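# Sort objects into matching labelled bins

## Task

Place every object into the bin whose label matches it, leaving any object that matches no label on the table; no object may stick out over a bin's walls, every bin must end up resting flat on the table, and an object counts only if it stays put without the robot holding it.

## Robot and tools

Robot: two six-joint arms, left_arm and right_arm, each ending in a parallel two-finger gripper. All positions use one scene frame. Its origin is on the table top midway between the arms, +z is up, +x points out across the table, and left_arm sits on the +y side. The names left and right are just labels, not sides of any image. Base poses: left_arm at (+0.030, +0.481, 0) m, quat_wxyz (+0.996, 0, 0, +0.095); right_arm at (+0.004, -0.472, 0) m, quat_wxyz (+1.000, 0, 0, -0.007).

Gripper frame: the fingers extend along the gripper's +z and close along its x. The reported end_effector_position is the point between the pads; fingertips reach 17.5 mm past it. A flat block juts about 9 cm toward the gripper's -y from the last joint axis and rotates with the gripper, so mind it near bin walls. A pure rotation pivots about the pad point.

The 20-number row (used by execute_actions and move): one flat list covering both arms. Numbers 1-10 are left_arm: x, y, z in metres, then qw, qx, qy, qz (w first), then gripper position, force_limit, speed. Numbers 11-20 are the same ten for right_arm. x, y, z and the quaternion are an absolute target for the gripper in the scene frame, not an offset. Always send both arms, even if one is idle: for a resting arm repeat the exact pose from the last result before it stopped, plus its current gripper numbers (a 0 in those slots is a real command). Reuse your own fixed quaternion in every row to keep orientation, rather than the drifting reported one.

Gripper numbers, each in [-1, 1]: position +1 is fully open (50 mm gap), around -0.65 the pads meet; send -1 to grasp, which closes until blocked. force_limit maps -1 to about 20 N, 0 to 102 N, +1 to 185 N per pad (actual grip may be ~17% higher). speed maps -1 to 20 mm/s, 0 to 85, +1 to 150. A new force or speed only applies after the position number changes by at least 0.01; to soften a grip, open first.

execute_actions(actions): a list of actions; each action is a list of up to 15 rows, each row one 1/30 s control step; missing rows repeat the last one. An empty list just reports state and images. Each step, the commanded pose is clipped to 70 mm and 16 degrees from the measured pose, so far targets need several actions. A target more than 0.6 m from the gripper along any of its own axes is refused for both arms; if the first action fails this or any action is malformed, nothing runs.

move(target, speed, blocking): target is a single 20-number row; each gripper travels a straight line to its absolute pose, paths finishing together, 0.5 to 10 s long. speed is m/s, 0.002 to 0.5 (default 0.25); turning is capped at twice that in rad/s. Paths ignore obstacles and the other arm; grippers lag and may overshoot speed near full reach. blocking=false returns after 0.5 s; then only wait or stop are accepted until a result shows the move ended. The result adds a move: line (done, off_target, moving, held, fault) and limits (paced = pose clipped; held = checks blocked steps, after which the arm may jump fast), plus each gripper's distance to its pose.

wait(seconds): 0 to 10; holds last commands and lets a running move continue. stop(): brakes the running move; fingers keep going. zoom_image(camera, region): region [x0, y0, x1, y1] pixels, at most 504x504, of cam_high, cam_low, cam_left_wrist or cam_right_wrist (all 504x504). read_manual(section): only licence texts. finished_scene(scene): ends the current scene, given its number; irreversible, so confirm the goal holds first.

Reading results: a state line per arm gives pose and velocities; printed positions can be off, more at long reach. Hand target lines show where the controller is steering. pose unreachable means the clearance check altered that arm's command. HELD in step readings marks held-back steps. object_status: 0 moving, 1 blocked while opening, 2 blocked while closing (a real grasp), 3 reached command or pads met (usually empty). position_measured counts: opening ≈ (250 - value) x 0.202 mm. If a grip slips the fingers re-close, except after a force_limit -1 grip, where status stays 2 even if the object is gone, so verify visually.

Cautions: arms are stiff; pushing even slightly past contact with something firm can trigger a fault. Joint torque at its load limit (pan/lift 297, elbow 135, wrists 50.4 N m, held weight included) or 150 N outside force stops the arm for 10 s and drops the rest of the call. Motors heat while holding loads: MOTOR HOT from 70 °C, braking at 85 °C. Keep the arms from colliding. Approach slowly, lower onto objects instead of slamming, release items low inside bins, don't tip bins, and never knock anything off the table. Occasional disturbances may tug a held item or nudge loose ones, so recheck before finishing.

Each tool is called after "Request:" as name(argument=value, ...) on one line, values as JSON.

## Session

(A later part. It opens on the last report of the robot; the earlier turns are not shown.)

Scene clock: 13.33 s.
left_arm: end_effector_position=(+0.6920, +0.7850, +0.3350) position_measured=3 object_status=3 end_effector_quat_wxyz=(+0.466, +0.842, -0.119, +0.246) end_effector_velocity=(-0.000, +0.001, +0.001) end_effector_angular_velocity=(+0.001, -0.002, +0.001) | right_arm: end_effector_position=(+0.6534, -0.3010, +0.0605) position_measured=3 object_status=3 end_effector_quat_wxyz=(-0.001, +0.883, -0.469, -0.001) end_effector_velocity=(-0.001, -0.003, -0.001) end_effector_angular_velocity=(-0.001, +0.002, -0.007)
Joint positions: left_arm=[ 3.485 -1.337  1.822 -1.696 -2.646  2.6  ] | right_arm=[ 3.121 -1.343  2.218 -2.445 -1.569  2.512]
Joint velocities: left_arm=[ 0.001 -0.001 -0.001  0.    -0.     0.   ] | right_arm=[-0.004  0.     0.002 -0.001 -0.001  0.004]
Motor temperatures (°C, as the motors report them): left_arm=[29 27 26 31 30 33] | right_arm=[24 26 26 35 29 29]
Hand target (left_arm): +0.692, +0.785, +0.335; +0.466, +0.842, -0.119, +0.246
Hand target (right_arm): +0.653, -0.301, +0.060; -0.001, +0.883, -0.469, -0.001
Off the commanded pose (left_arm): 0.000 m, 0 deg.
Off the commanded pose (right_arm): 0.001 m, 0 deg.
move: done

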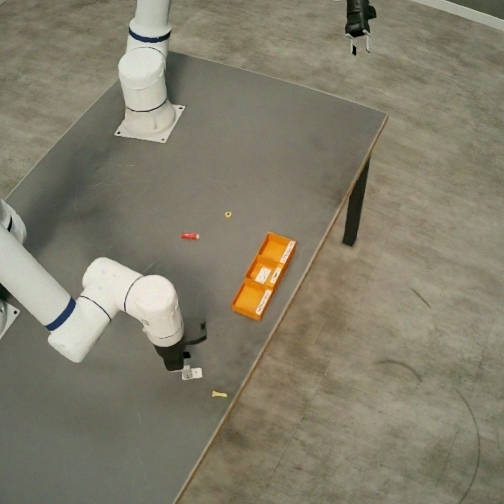

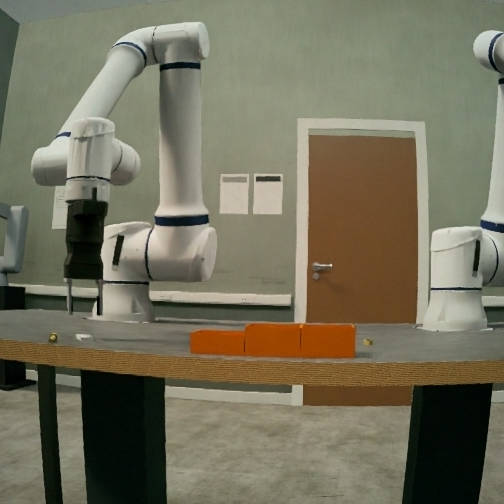

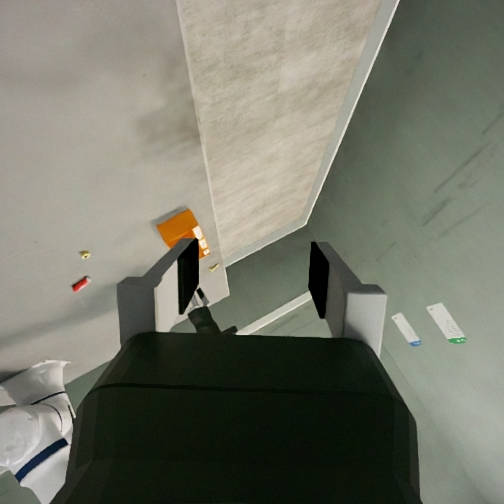

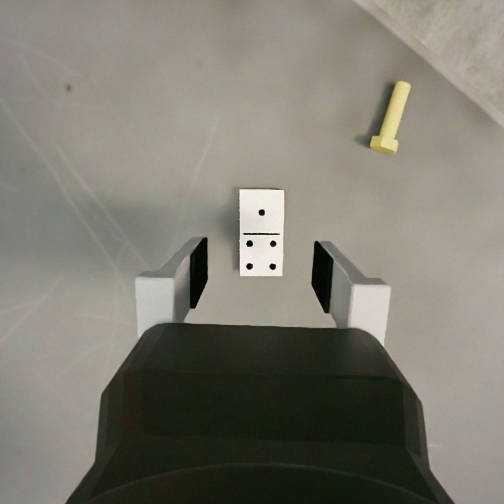

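Request:
move(target=[0.692,0.785,0.335,0.466,0.842,-0.119,0.246,1,0,0,0.658,-0.299,0.020,0,0.883,-0.469,0,1,-0.6,0], speed=0.1)

Request:
move(target=[0.692,0.785,0.335,0.466,0.842,-0.119,0.246,1,0,0,0.658,-0.299,0.020,0,0.883,-0.469,0,-1,-0.6,0])

Request:
move(target=[0.692,0.785,0.335,0.466,0.842,-0.119,0.246,1,0,0,0.692,0.05,0.125,0,1,0,0,-1,-0.6,0], speed=0.4)

Scene clock: 14.47 s.
left_arm: end_effector_position=(+0.6920, +0.7850, +0.3350) position_measured=3 object_status=3 end_effector_quat_wxyz=(+0.466, +0.842, -0.119, +0.246) end_effector_velocity=(-0.001, +0.001, +0.001) end_effector_angular_velocity=(+0.000, -0.000, +0.001) | right_arm: end_effector_position=(+0.6578, -0.2990, +0.0203) position_measured=3 object_status=3 end_effector_quat_wxyz=(+0.000, +0.883, -0.469, +0.000) end_effector_velocity=(-0.000, -0.000, -0.004) end_effector_angular_velocity=(-0.001, +0.002, -0.001)
Joint positions: left_arm=[ 3.485 -1.337  1.822 -1.696 -2.646  2.6  ] | right_arm=[ 3.125 -1.271  2.229 -2.529 -1.571  2.517]
Joint velocities: left_arm=[ 0.001 -0.001  0.     0.     0.    -0.   ] | right_arm=[-0.     0.006  0.001 -0.005 -0.001  0.   ]
Motor temperatures (°C, as the motors report them): left_arm=[29 27 26 31 30 33] | right_arm=[24 26 26 35 29 29]
Hand target (left_arm): +0.692, +0.785, +0.335; +0.466, +0.842, -0.119, +0.246
Hand target (right_arm): +0.658, -0.299, +0.020; +0.000, +0.883, -0.469, +0.000
Off the commanded pose (left_arm): 0.000 m, 0 deg.
Off the commanded pose (right_arm): 0.000 m, 0 deg.
move: done

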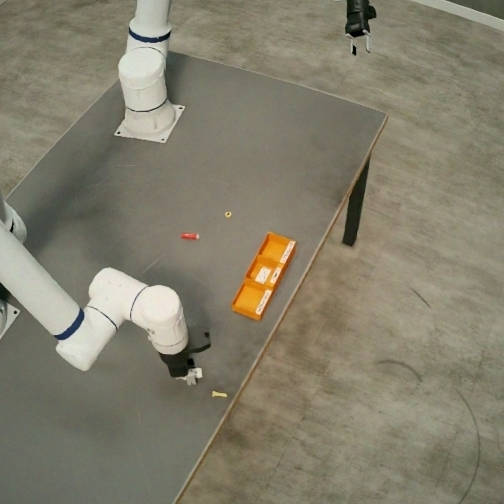

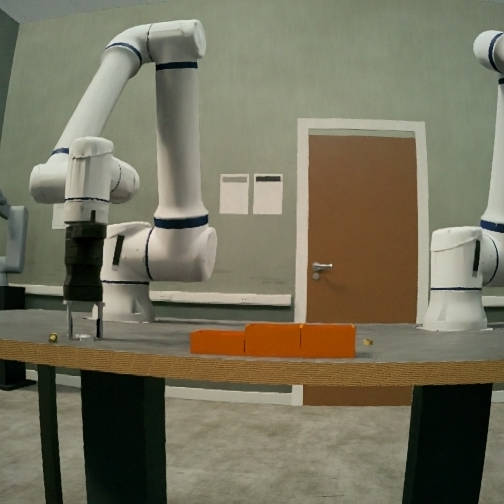

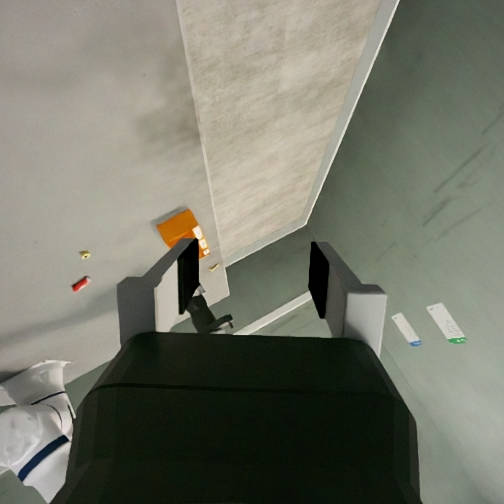

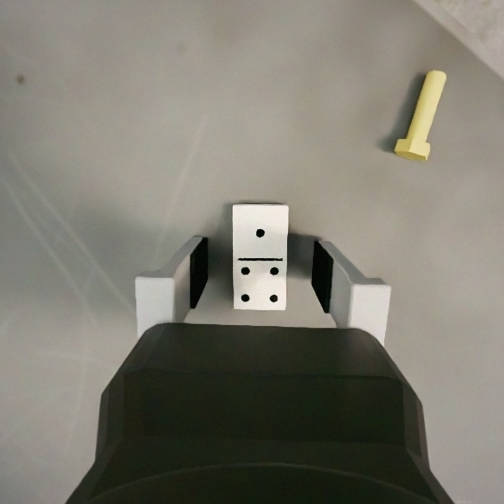

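Scene clock: 15.17 s.
left_arm: end_effector_position=(+0.6920, +0.7850, +0.3350) position_measured=3 object_status=3 end_effector_quat_wxyz=(+0.466, +0.842, -0.119, +0.246) end_effector_velocity=(+0.000, +0.000, +0.000) end_effector_angular_velocity=(+0.000, -0.000, +0.000) | right_arm: end_effector_position=(+0.6579, -0.2990, +0.0199) position_measured=141 object_status=2 end_effector_quat_wxyz=(+0.000, +0.883, -0.469, -0.000) end_effector_velocity=(+0.000, +0.001, -0.000) end_effector_angular_velocity=(-0.001, -0.000, +0.004)
Joint positions: left_arm=[ 3.485 -1.337  1.822 -1.696 -2.646  2.6  ] | right_arm=[ 3.125 -1.271  2.229 -2.529 -1.571  2.517]
Joint velocities: left_arm=[ 0.     0.    -0.001  0.     0.    -0.   ] | right_arm=[ 0.002  0.001 -0.001 -0.001 -0.001 -0.002]
Motor temperatures (°C, as the motors report them): left_arm=[29 27 26 31 30 33] | right_arm=[24 26 26 35 29 29]
Hand target (left_arm): +0.692, +0.785, +0.335; +0.466, +0.842, -0.119, +0.246
Hand target (right_arm): +0.658, -0.299, +0.020; -0.000, +0.883, -0.469, +0.000
Off the commanded pose (left_arm): 0.000 m, 0 deg.
Off the commanded pose (right_arm): 0.000 m, 0 deg.
move: done

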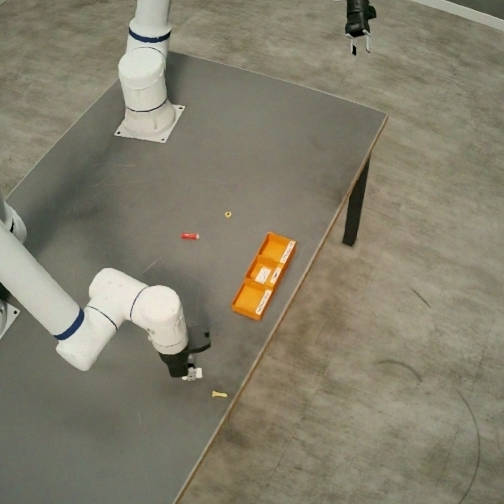

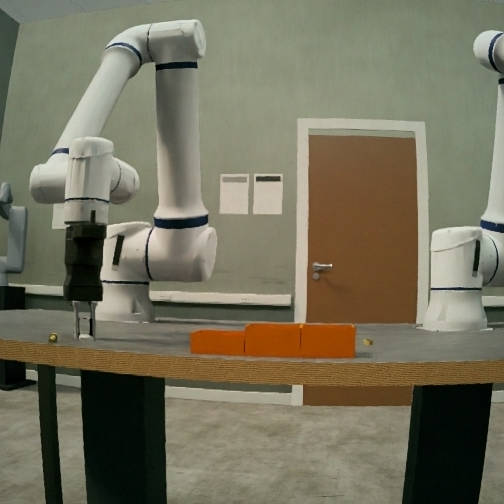

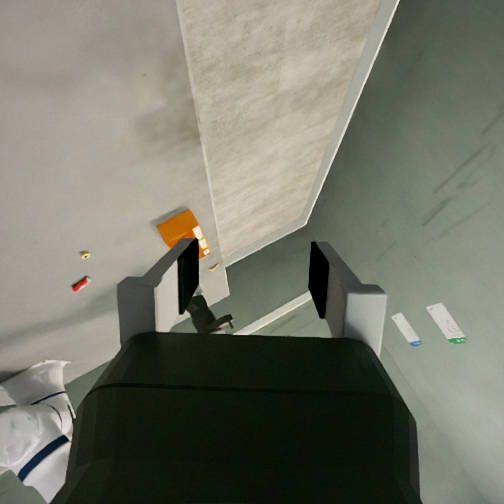

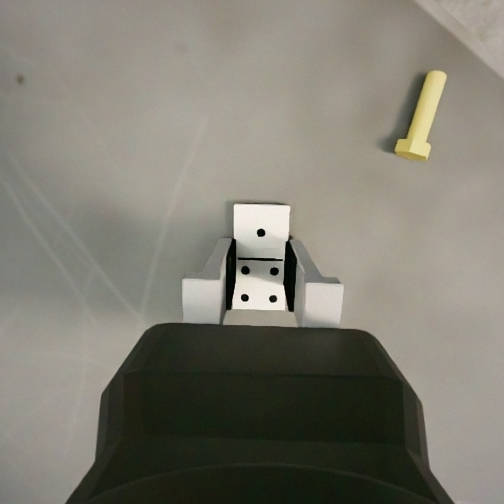

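Scene clock: 17.00 s.
left_arm: end_effector_position=(+0.6920, +0.7850, +0.3350) position_measured=3 object_status=3 end_effector_quat_wxyz=(+0.466, +0.842, -0.119, +0.246) end_effector_velocity=(-0.000, +0.001, -0.000) end_effector_angular_velocity=(-0.001, +0.000, +0.001) | right_arm: end_effector_position=(+0.6928, +0.0490, +0.1243) position_measured=141 object_status=2 end_effector_quat_wxyz=(+0.001, +1.000, -0.000, +0.000) end_effector_velocity=(+0.000, +0.004, +0.001) end_effector_angular_velocity=(+0.001, -0.000, +0.008)
Joint positions: left_arm=[ 3.485 -1.337  1.822 -1.696 -2.646  2.6  ] | right_arm=[ 3.569 -1.151  1.782 -2.202 -1.573  1.985]
Joint velocities: left_arm=[ 0.001  0.     0.001 -0.    -0.001 -0.   ] | right_arm=[ 0.004  0.002 -0.006  0.003  0.    -0.004]
Motor temperatures (°C, as the motors report them): left_arm=[29 27 26 31 30 33] | right_arm=[24 26 26 35 29 29]
Hand target (left_arm): +0.692, +0.785, +0.335; +0.466, +0.842, -0.119, +0.246
Hand target (right_arm): +0.693, +0.049, +0.124; +0.001, +1.000, +0.000, +0.000
Off the commanded pose (left_arm): 0.000 m, 0 deg.
Off the commanded pose (right_arm): 0.001 m, 0 deg.
move: done

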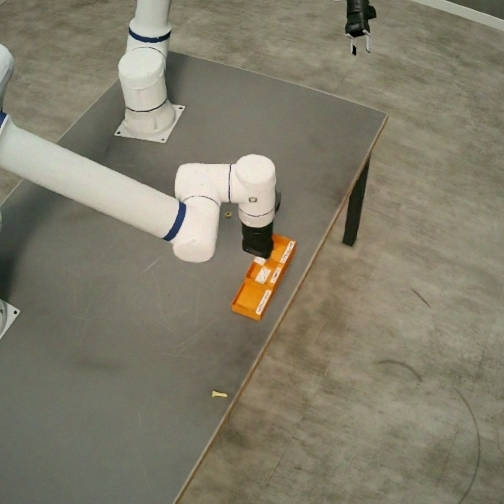

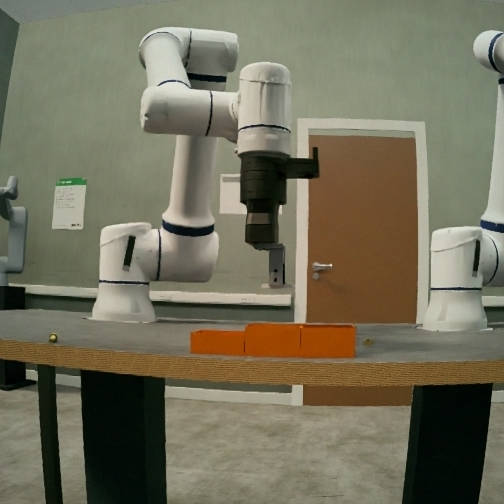

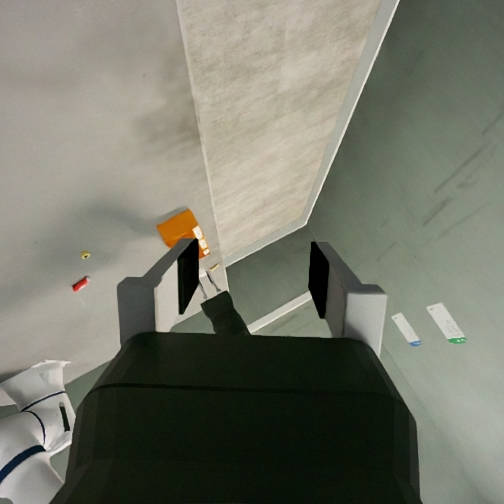

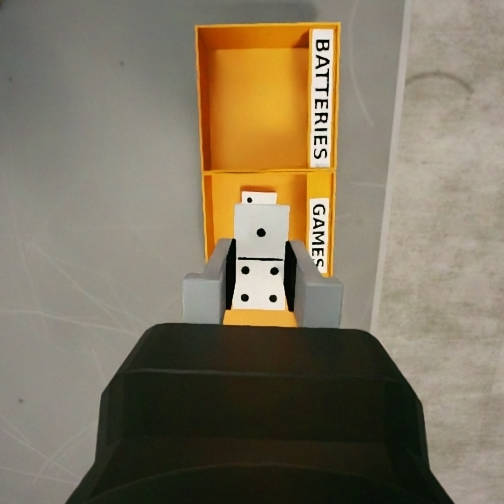

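Request:
move(target=[0.692,0.785,0.335,0.466,0.842,-0.119,0.246,1,0,0,0.692,0.049,0.035,0,1,0,0,-1,-0.6,0], speed=0.15)

Request:
execute_actions(actions=[[[0.692,0.785,0.335,0.466,0.842,-0.119,0.246,1,0,0,0.692,0.049,0.035,0,1,0,0,0.32,-0.6,0]]])

Request:
move(target=[0.692,0.785,0.335,0.466,0.842,-0.119,0.246,1,0,0,0.692,0.049,0.09,0,1,0,0,0.32,-0.6,0])

Request:
move(target=[0.692,0.785,0.335,0.466,0.842,-0.119,0.246,1,0,0,0.445,0.075,0.07,0,0.866,-0.5,0,1,-0.6,0], speed=0.45)

Scene clock: 18.37 s.
left_arm: end_effector_position=(+0.6920, +0.7850, +0.3350) position_measured=3 object_status=3 end_effector_quat_wxyz=(+0.466, +0.842, -0.119, +0.246) end_effector_velocity=(+0.000, +0.000, -0.000) end_effector_angular_velocity=(-0.000, +0.001, -0.000) | right_arm: end_effector_position=(+0.6917, +0.0489, +0.0353) position_measured=141 object_status=2 end_effector_quat_wxyz=(-0.000, +1.000, +0.000, +0.000) end_effector_velocity=(-0.000, +0.000, -0.004) end_effector_angular_velocity=(+0.000, +0.002, -0.001)
Joint positions: left_arm=[ 3.485 -1.337  1.822 -1.696 -2.646  2.6  ] | right_arm=[ 3.568 -1.056  1.831 -2.346 -1.571  1.984]
Joint velocities: left_arm=[-0.     0.001 -0.001  0.     0.    -0.   ] | right_arm=[ 0.     0.004  0.001 -0.004  0.001  0.001]
Motor temperatures (°C, as the motors report them): left_arm=[29 27 26 31 30 33] | right_arm=[24 26 26 35 29 29]
Hand target (left_arm): +0.692, +0.785, +0.335; +0.466, +0.842, -0.119, +0.246
Hand target (right_arm): +0.692, +0.049, +0.035; -0.000, +1.000, -0.000, -0.000
Off the commanded pose (left_arm): 0.000 m, 0 deg.
Off the commanded pose (right_arm): 0.000 m, 0 deg.
move: done

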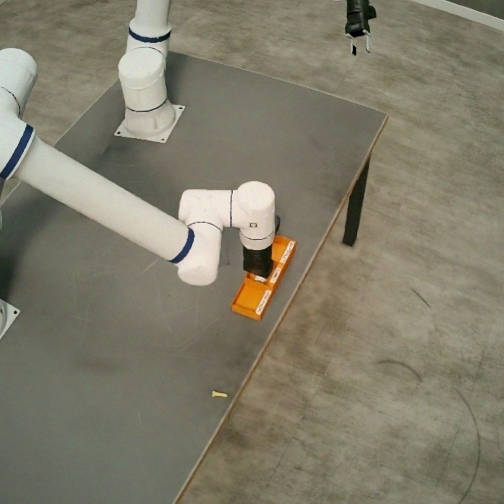

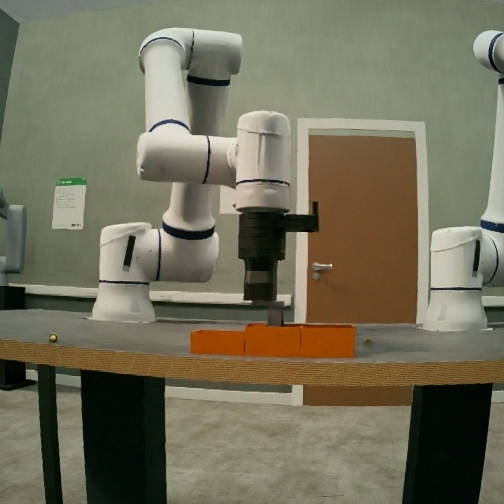

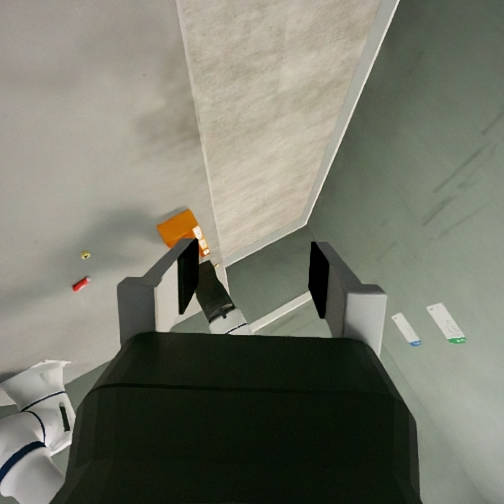

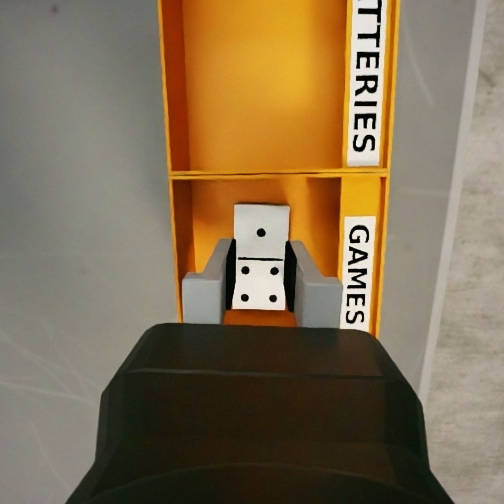

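Scene clock: 18.87 s.
left_arm: end_effector_position=(+0.6920, +0.7850, +0.3350) position_measured=3 object_status=3 end_effector_quat_wxyz=(+0.466, +0.842, -0.119, +0.246) end_effector_velocity=(-0.001, +0.001, -0.000) end_effector_angular_velocity=(-0.000, +0.001, +0.002) | right_arm: end_effector_position=(+0.6920, +0.0490, +0.0350) position_measured=105 object_status=3 end_effector_quat_wxyz=(+0.000, +1.000, +0.000, -0.000) end_effector_velocity=(+0.000, -0.001, -0.000) end_effector_angular_velocity=(+0.000, -0.000, +0.001)
Joint positions: left_arm=[ 3.485 -1.337  1.822 -1.696 -2.646  2.6  ] | right_arm=[ 3.568 -1.055  1.831 -2.346 -1.571  1.984]
Joint velocities: left_arm=[ 0.002  0.     0.001  0.    -0.    -0.   ] | right_arm=[-0.001 -0.001  0.001 -0.001  0.    -0.002]
Motor temperatures (°C, as the motors report them): left_arm=[29 27 26 31 30 33] | right_arm=[24 26 26 35 29 29]
Hand target (left_arm): +0.692, +0.785, +0.335; +0.466, +0.842, -0.119, +0.246
Hand target (right_arm): +0.692, +0.049, +0.035; -0.000, +1.000, +0.000, +0.000
Off the commanded pose (left_arm): 0.000 m, 0 deg.
Off the commanded pose (right_arm): 0.000 m, 0 deg.
Step readings (end_effector_position):
0: left_arm (+0.6920, +0.7850, +0.3350) | right_arm (+0.6917, +0.0489, +0.0353)
1: left_arm (+0.6920, +0.7850, +0.3350) | right_arm (+0.6917, +0.0489, +0.0353)
2: left_arm (+0.6920, +0.7850, +0.3350) | right_arm (+0.6917, +0.0489, +0.0351)
4: left_arm (+0.6920, +0.7850, +0.3350) | right_arm (+0.6917, +0.0489, +0.0349)
8: left_arm (+0.6920, +0.7850, +0.3350) | right_arm (+0.6918, +0.0489, +0.0348)
15: end_effector_position above

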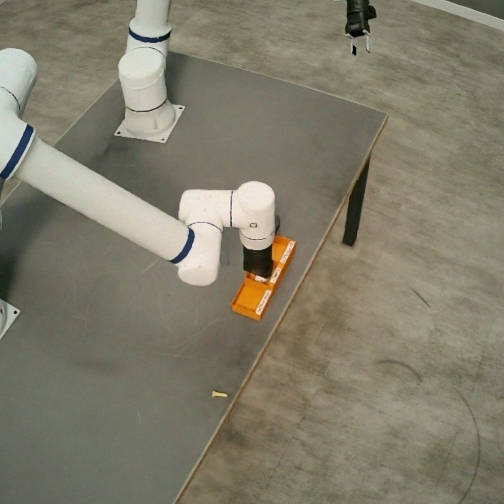

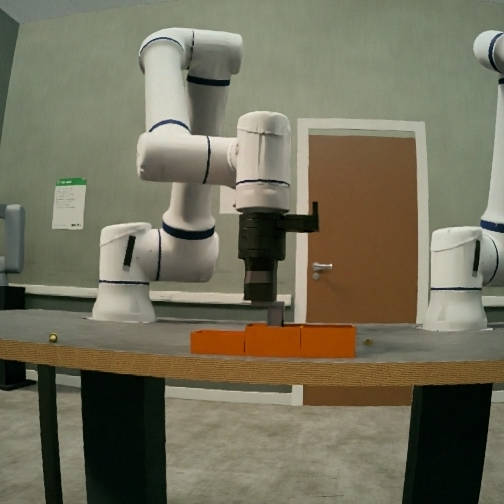

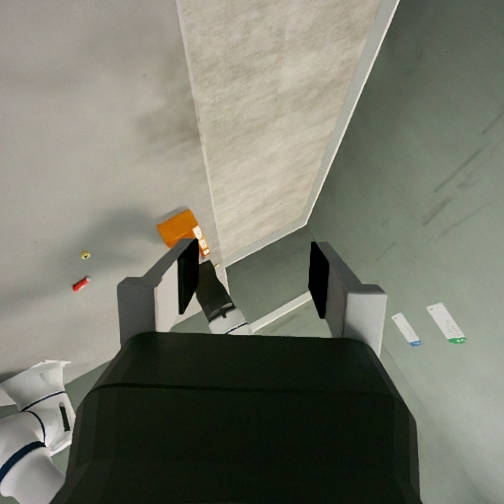

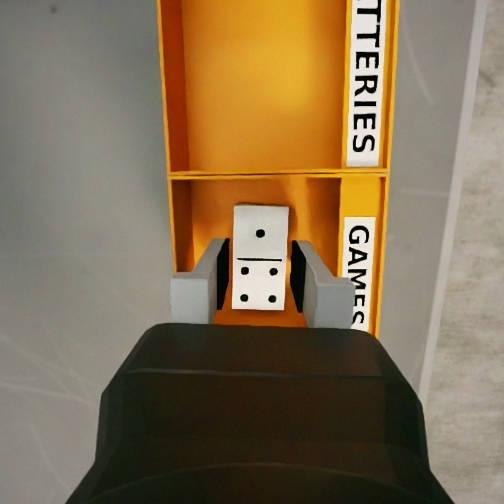

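Scene clock: 19.73 s.
left_arm: end_effector_position=(+0.6920, +0.7850, +0.3350) position_measured=3 object_status=3 end_effector_quat_wxyz=(+0.466, +0.842, -0.119, +0.246) end_effector_velocity=(+0.000, -0.001, -0.001) end_effector_angular_velocity=(-0.001, +0.001, -0.002) | right_arm: end_effector_position=(+0.6922, +0.0491, +0.0897) position_measured=105 object_status=3 end_effector_quat_wxyz=(-0.000, +1.000, +0.000, -0.000) end_effector_velocity=(-0.001, -0.000, +0.002) end_effector_angular_velocity=(-0.001, +0.001, -0.000)
Joint positions: left_arm=[ 3.485 -1.337  1.822 -1.696 -2.646  2.6  ] | right_arm=[ 3.568 -1.116  1.804 -2.259 -1.571  1.984]
Joint velocities: left_arm=[-0.002  0.001  0.     0.    -0.     0.   ] | right_arm=[ 0.    -0.002 -0.001  0.005 -0.001  0.001]
Motor temperatures (°C, as the motors report them): left_arm=[29 27 26 31 30 33] | right_arm=[24 26 26 35 29 29]
Hand target (left_arm): +0.692, +0.785, +0.335; +0.466, +0.842, -0.119, +0.246
Hand target (right_arm): +0.692, +0.049, +0.090; -0.000, +1.000, -0.000, +0.000
Off the commanded pose (left_arm): 0.000 m, 0 deg.
Off the commanded pose (right_arm): 0.000 m, 0 deg.
move: done

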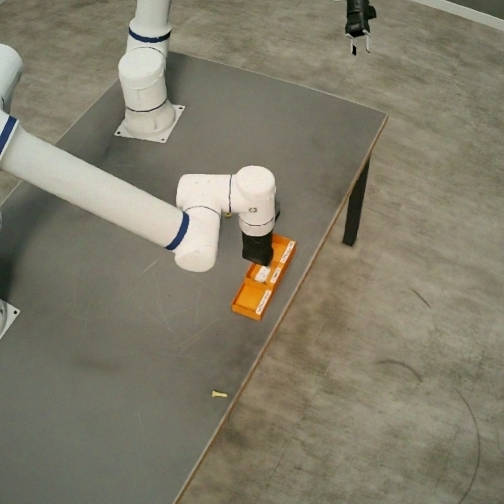

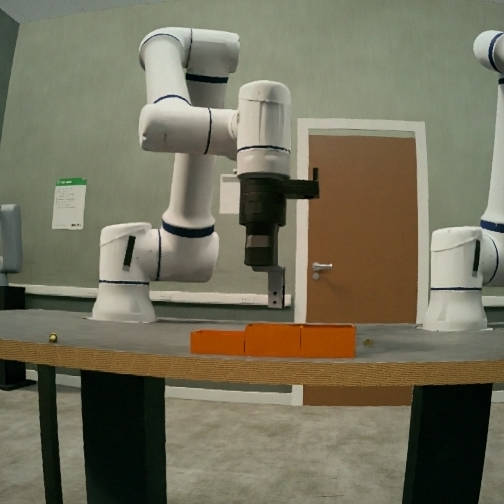

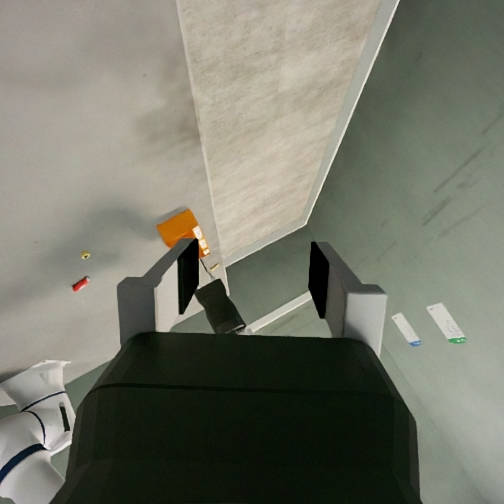

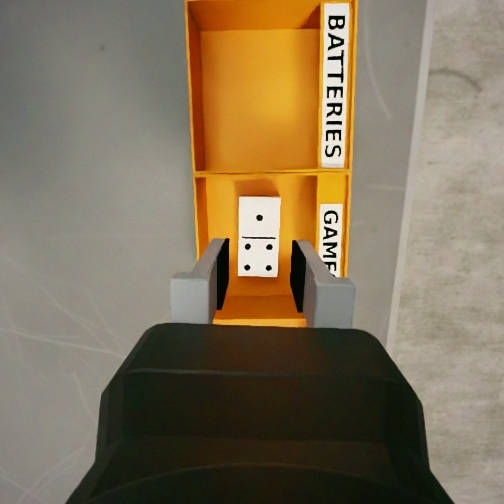

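Scene clock: 21.50 s.
left_arm: end_effector_position=(+0.6920, +0.7850, +0.3350) position_measured=3 object_status=3 end_effector_quat_wxyz=(+0.466, +0.842, -0.119, +0.246) end_effector_velocity=(-0.000, +0.001, +0.000) end_effector_angular_velocity=(+0.000, -0.001, +0.001) | right_arm: end_effector_position=(+0.4453, +0.0747, +0.0704) position_measured=3 object_status=3 end_effector_quat_wxyz=(+0.000, +0.866, -0.500, +0.000) end_effector_velocity=(-0.002, +0.000, -0.001) end_effector_angular_velocity=(-0.000, +0.001, -0.012)
Joint positions: left_arm=[ 3.485 -1.337  1.822 -1.696 -2.646  2.6  ] | right_arm=[ 3.796 -1.315  2.153 -2.409 -1.572  3.258]
Joint velocities: left_arm=[ 0.001 -0.    -0.    -0.    -0.     0.001] | right_arm=[ 0.002  0.     0.002 -0.001  0.     0.014]
Motor temperatures (°C, as the motors report them): left_arm=[29 27 26 31 30 33] | right_arm=[24 26 26 35 29 29]
Hand target (left_arm): +0.692, +0.785, +0.335; +0.466, +0.842, -0.119, +0.246
Hand target (right_arm): +0.445, +0.075, +0.070; +0.000, +0.866, -0.500, +0.000
Off the commanded pose (left_arm): 0.000 m, 0 deg.
Off the commanded pose (right_arm): 0.001 m, 0 deg.
move: done

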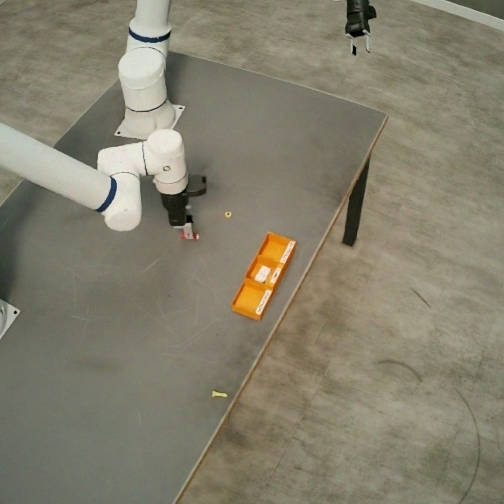

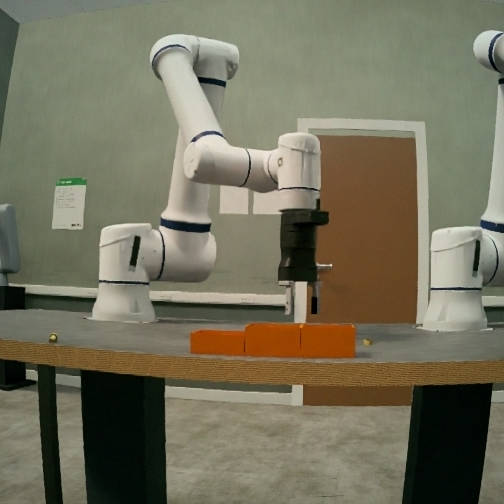

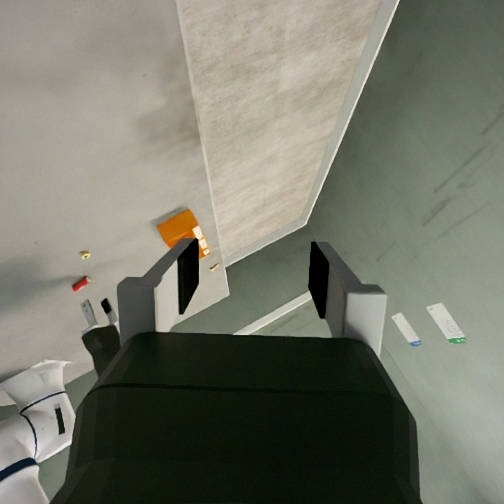

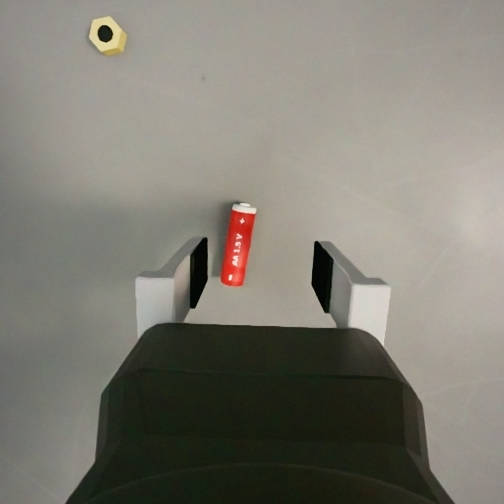

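Request:
move(target=[0.692,0.785,0.335,0.466,0.842,-0.119,0.246,1,0,0,0.436,0.085,0.021,0,0.834,-0.552,0,1,-0.6,0], speed=0.12)

Request:
move(target=[0.692,0.785,0.335,0.466,0.842,-0.119,0.246,1,0,0,0.436,0.085,0.021,0,0.834,-0.552,0,-1,-0.6,0])

Request:
move(target=[0.692,0.785,0.335,0.466,0.842,-0.119,0.246,1,0,0,0.688,0.132,0.11,0,1,0,0,-1,-0.6,0], speed=0.45)

Scene clock: 22.63 s.
left_arm: end_effector_position=(+0.6920, +0.7850, +0.3350) position_measured=3 object_status=3 end_effector_quat_wxyz=(+0.466, +0.842, -0.119, +0.246) end_effector_velocity=(+0.000, -0.001, +0.001) end_effector_angular_velocity=(+0.001, -0.002, -0.002) | right_arm: end_effector_position=(+0.4359, +0.0848, +0.0213) position_measured=3 object_status=3 end_effector_quat_wxyz=(+0.000, +0.834, -0.552, +0.000) end_effector_velocity=(-0.002, -0.001, -0.003) end_effector_angular_velocity=(-0.003, +0.001, -0.004)
Joint positions: left_arm=[ 3.485 -1.337  1.822 -1.696 -2.646  2.6  ] | right_arm=[ 3.821 -1.236  2.171 -2.505 -1.571  3.405]
Joint velocities: left_arm=[-0.002 -0.002 -0.    -0.     0.    -0.   ] | right_arm=[ 0.002  0.004  0.002 -0.003 -0.002  0.006]
Motor temperatures (°C, as the motors report them): left_arm=[29 27 26 31 30 33] | right_arm=[24 26 26 35 29 29]
Hand target (left_arm): +0.692, +0.785, +0.335; +0.466, +0.842, -0.119, +0.246
Hand target (right_arm): +0.436, +0.085, +0.021; +0.000, +0.834, -0.552, +0.000
Off the commanded pose (left_arm): 0.000 m, 0 deg.
Off the commanded pose (right_arm): 0.000 m, 0 deg.
move: done

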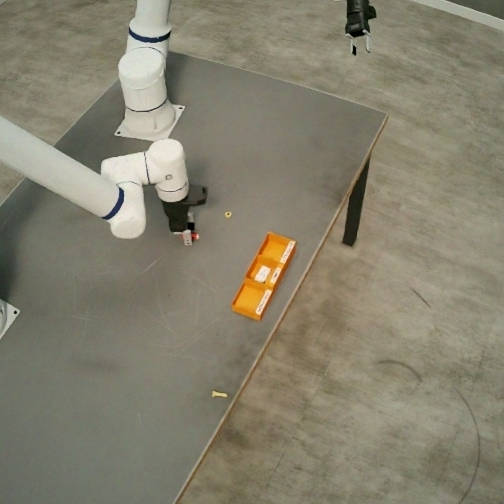

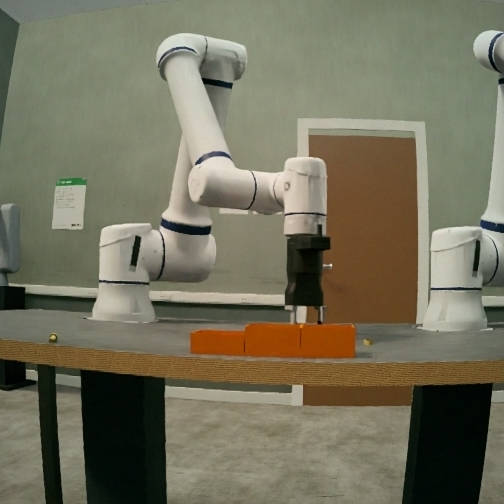

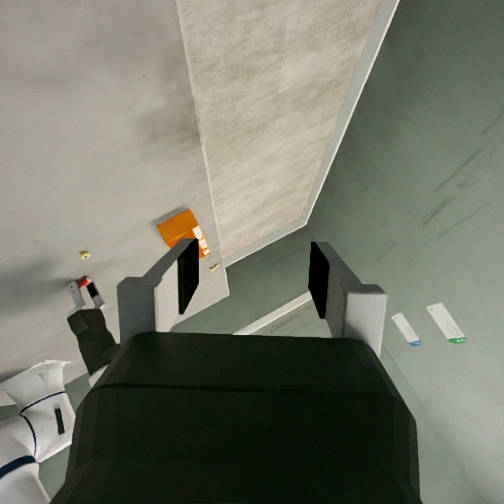

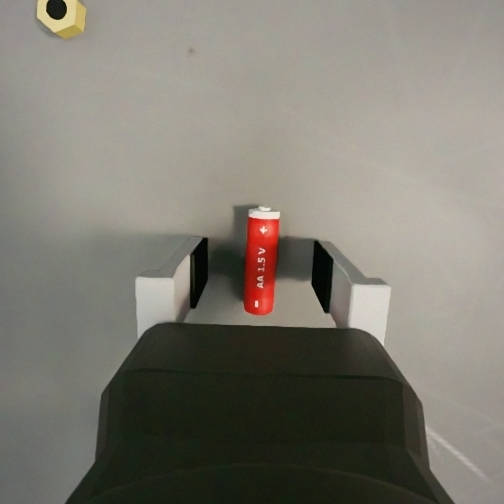

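Scene clock: 23.33 s.
left_arm: end_effector_position=(+0.6920, +0.7850, +0.3350) position_measured=3 object_status=3 end_effector_quat_wxyz=(+0.466, +0.842, -0.119, +0.246) end_effector_velocity=(+0.001, -0.001, +0.000) end_effector_angular_velocity=(+0.000, -0.000, -0.002) | right_arm: end_effector_position=(+0.4359, +0.0849, +0.0209) position_measured=186 object_status=2 end_effector_quat_wxyz=(+0.000, +0.834, -0.552, +0.000) end_effector_velocity=(+0.000, +0.001, +0.000) end_effector_angular_velocity=(+0.000, -0.000, +0.000)
Joint positions: left_arm=[ 3.485 -1.337  1.822 -1.696 -2.646  2.6  ] | right_arm=[ 3.821 -1.236  2.171 -2.506 -1.571  3.406]
Joint velocities: left_arm=[-0.002  0.    -0.001  0.    -0.    -0.   ] | right_arm=[ 0.001  0.001 -0.001  0.    -0.     0.   ]
Motor temperatures (°C, as the motors report them): left_arm=[29 27 26 31 30 33] | right_arm=[24 26 26 35 29 29]
Hand target (left_arm): +0.692, +0.785, +0.335; +0.466, +0.842, -0.119, +0.246
Hand target (right_arm): +0.436, +0.085, +0.021; -0.000, +0.834, -0.552, +0.000
Off the commanded pose (left_arm): 0.000 m, 0 deg.
Off the commanded pose (right_arm): 0.000 m, 0 deg.
move: done

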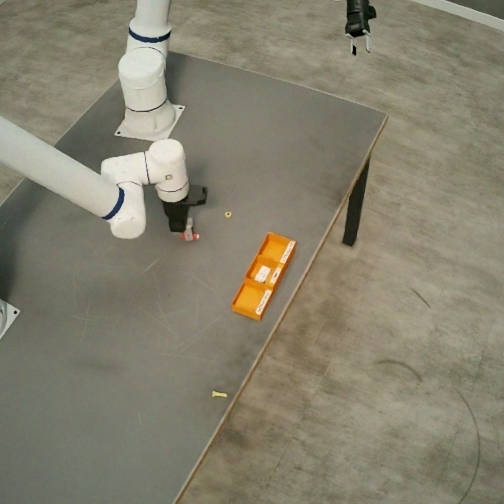

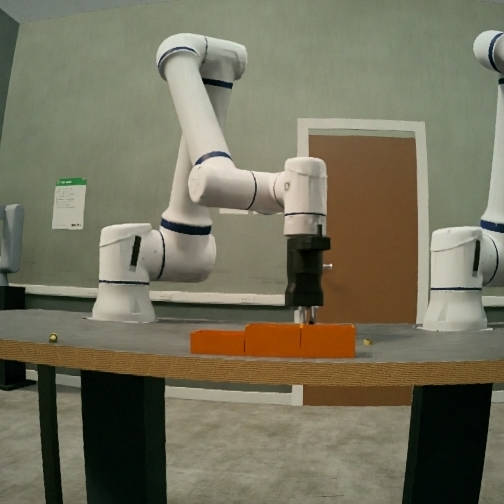

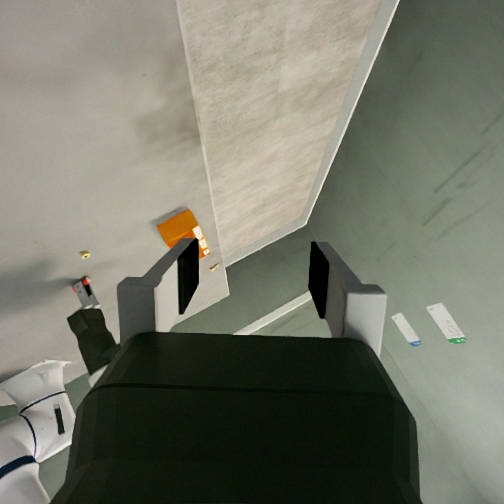

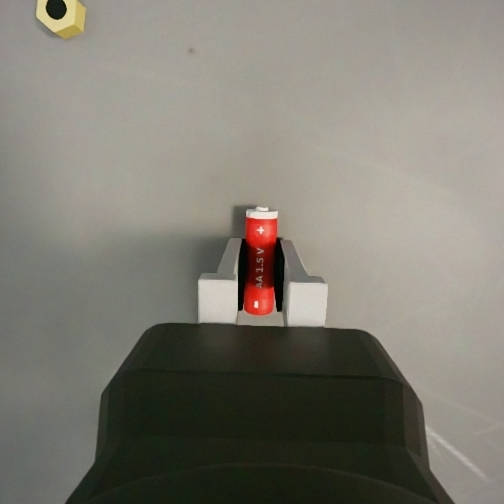

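Scene clock: 25.23 s.
left_arm: end_effector_position=(+0.6920, +0.7850, +0.3350) position_measured=3 object_status=3 end_effector_quat_wxyz=(+0.466, +0.842, -0.119, +0.246) end_effector_velocity=(+0.000, -0.001, +0.001) end_effector_angular_velocity=(+0.001, -0.001, -0.001) | right_arm: end_effector_position=(+0.6880, +0.1323, +0.1093) position_measured=186 object_status=2 end_effector_quat_wxyz=(-0.000, +1.000, -0.000, -0.000) end_effector_velocity=(+0.003, +0.001, +0.001) end_effector_angular_velocity=(+0.001, -0.000, +0.008)
Joint positions: left_arm=[ 3.485 -1.337  1.822 -1.696 -2.646  2.6  ] | right_arm=[ 3.658 -1.072  1.689 -2.188 -1.57   2.074]
Joint velocities: left_arm=[-0.001 -0.001 -0.    -0.    -0.     0.   ] | right_arm=[-0.001  0.002 -0.006  0.003  0.    -0.009]
Motor temperatures (°C, as the motors report them): left_arm=[29 27 26 31 30 33] | right_arm=[24 26 26 35 29 29]
Hand target (left_arm): +0.692, +0.785, +0.335; +0.466, +0.842, -0.119, +0.246
Hand target (right_arm): +0.688, +0.132, +0.109; -0.000, +1.000, -0.000, -0.000
Off the commanded pose (left_arm): 0.000 m, 0 deg.
Off the commanded pose (right_arm): 0.001 m, 0 deg.
move: done

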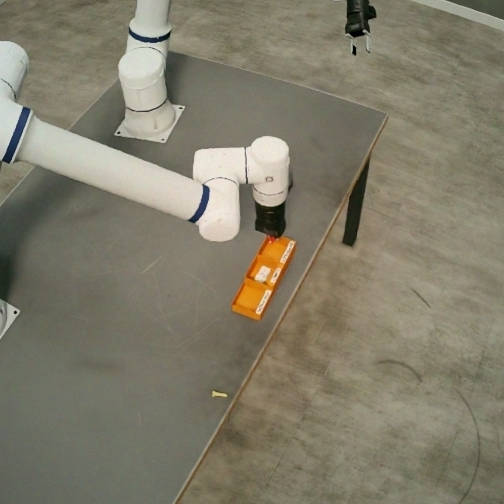

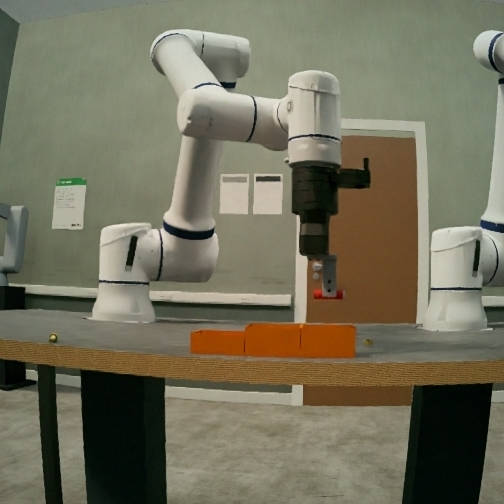

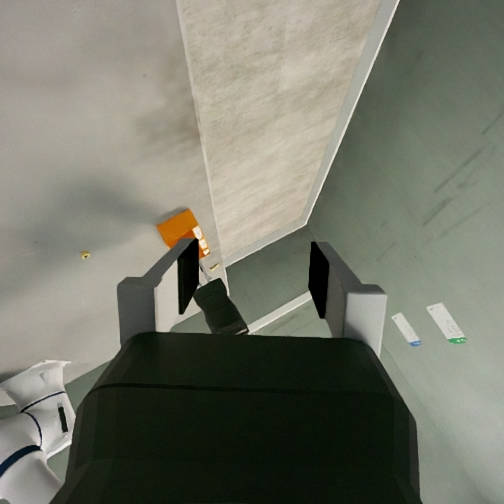

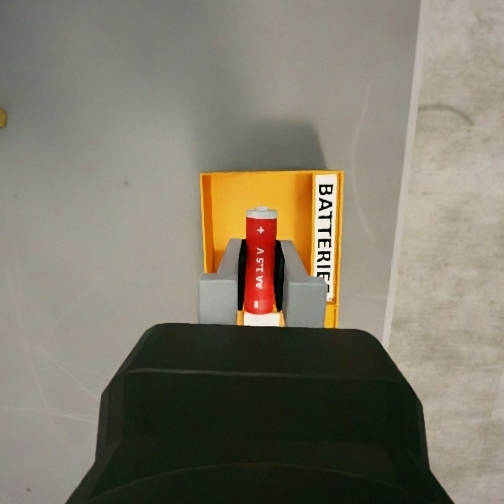

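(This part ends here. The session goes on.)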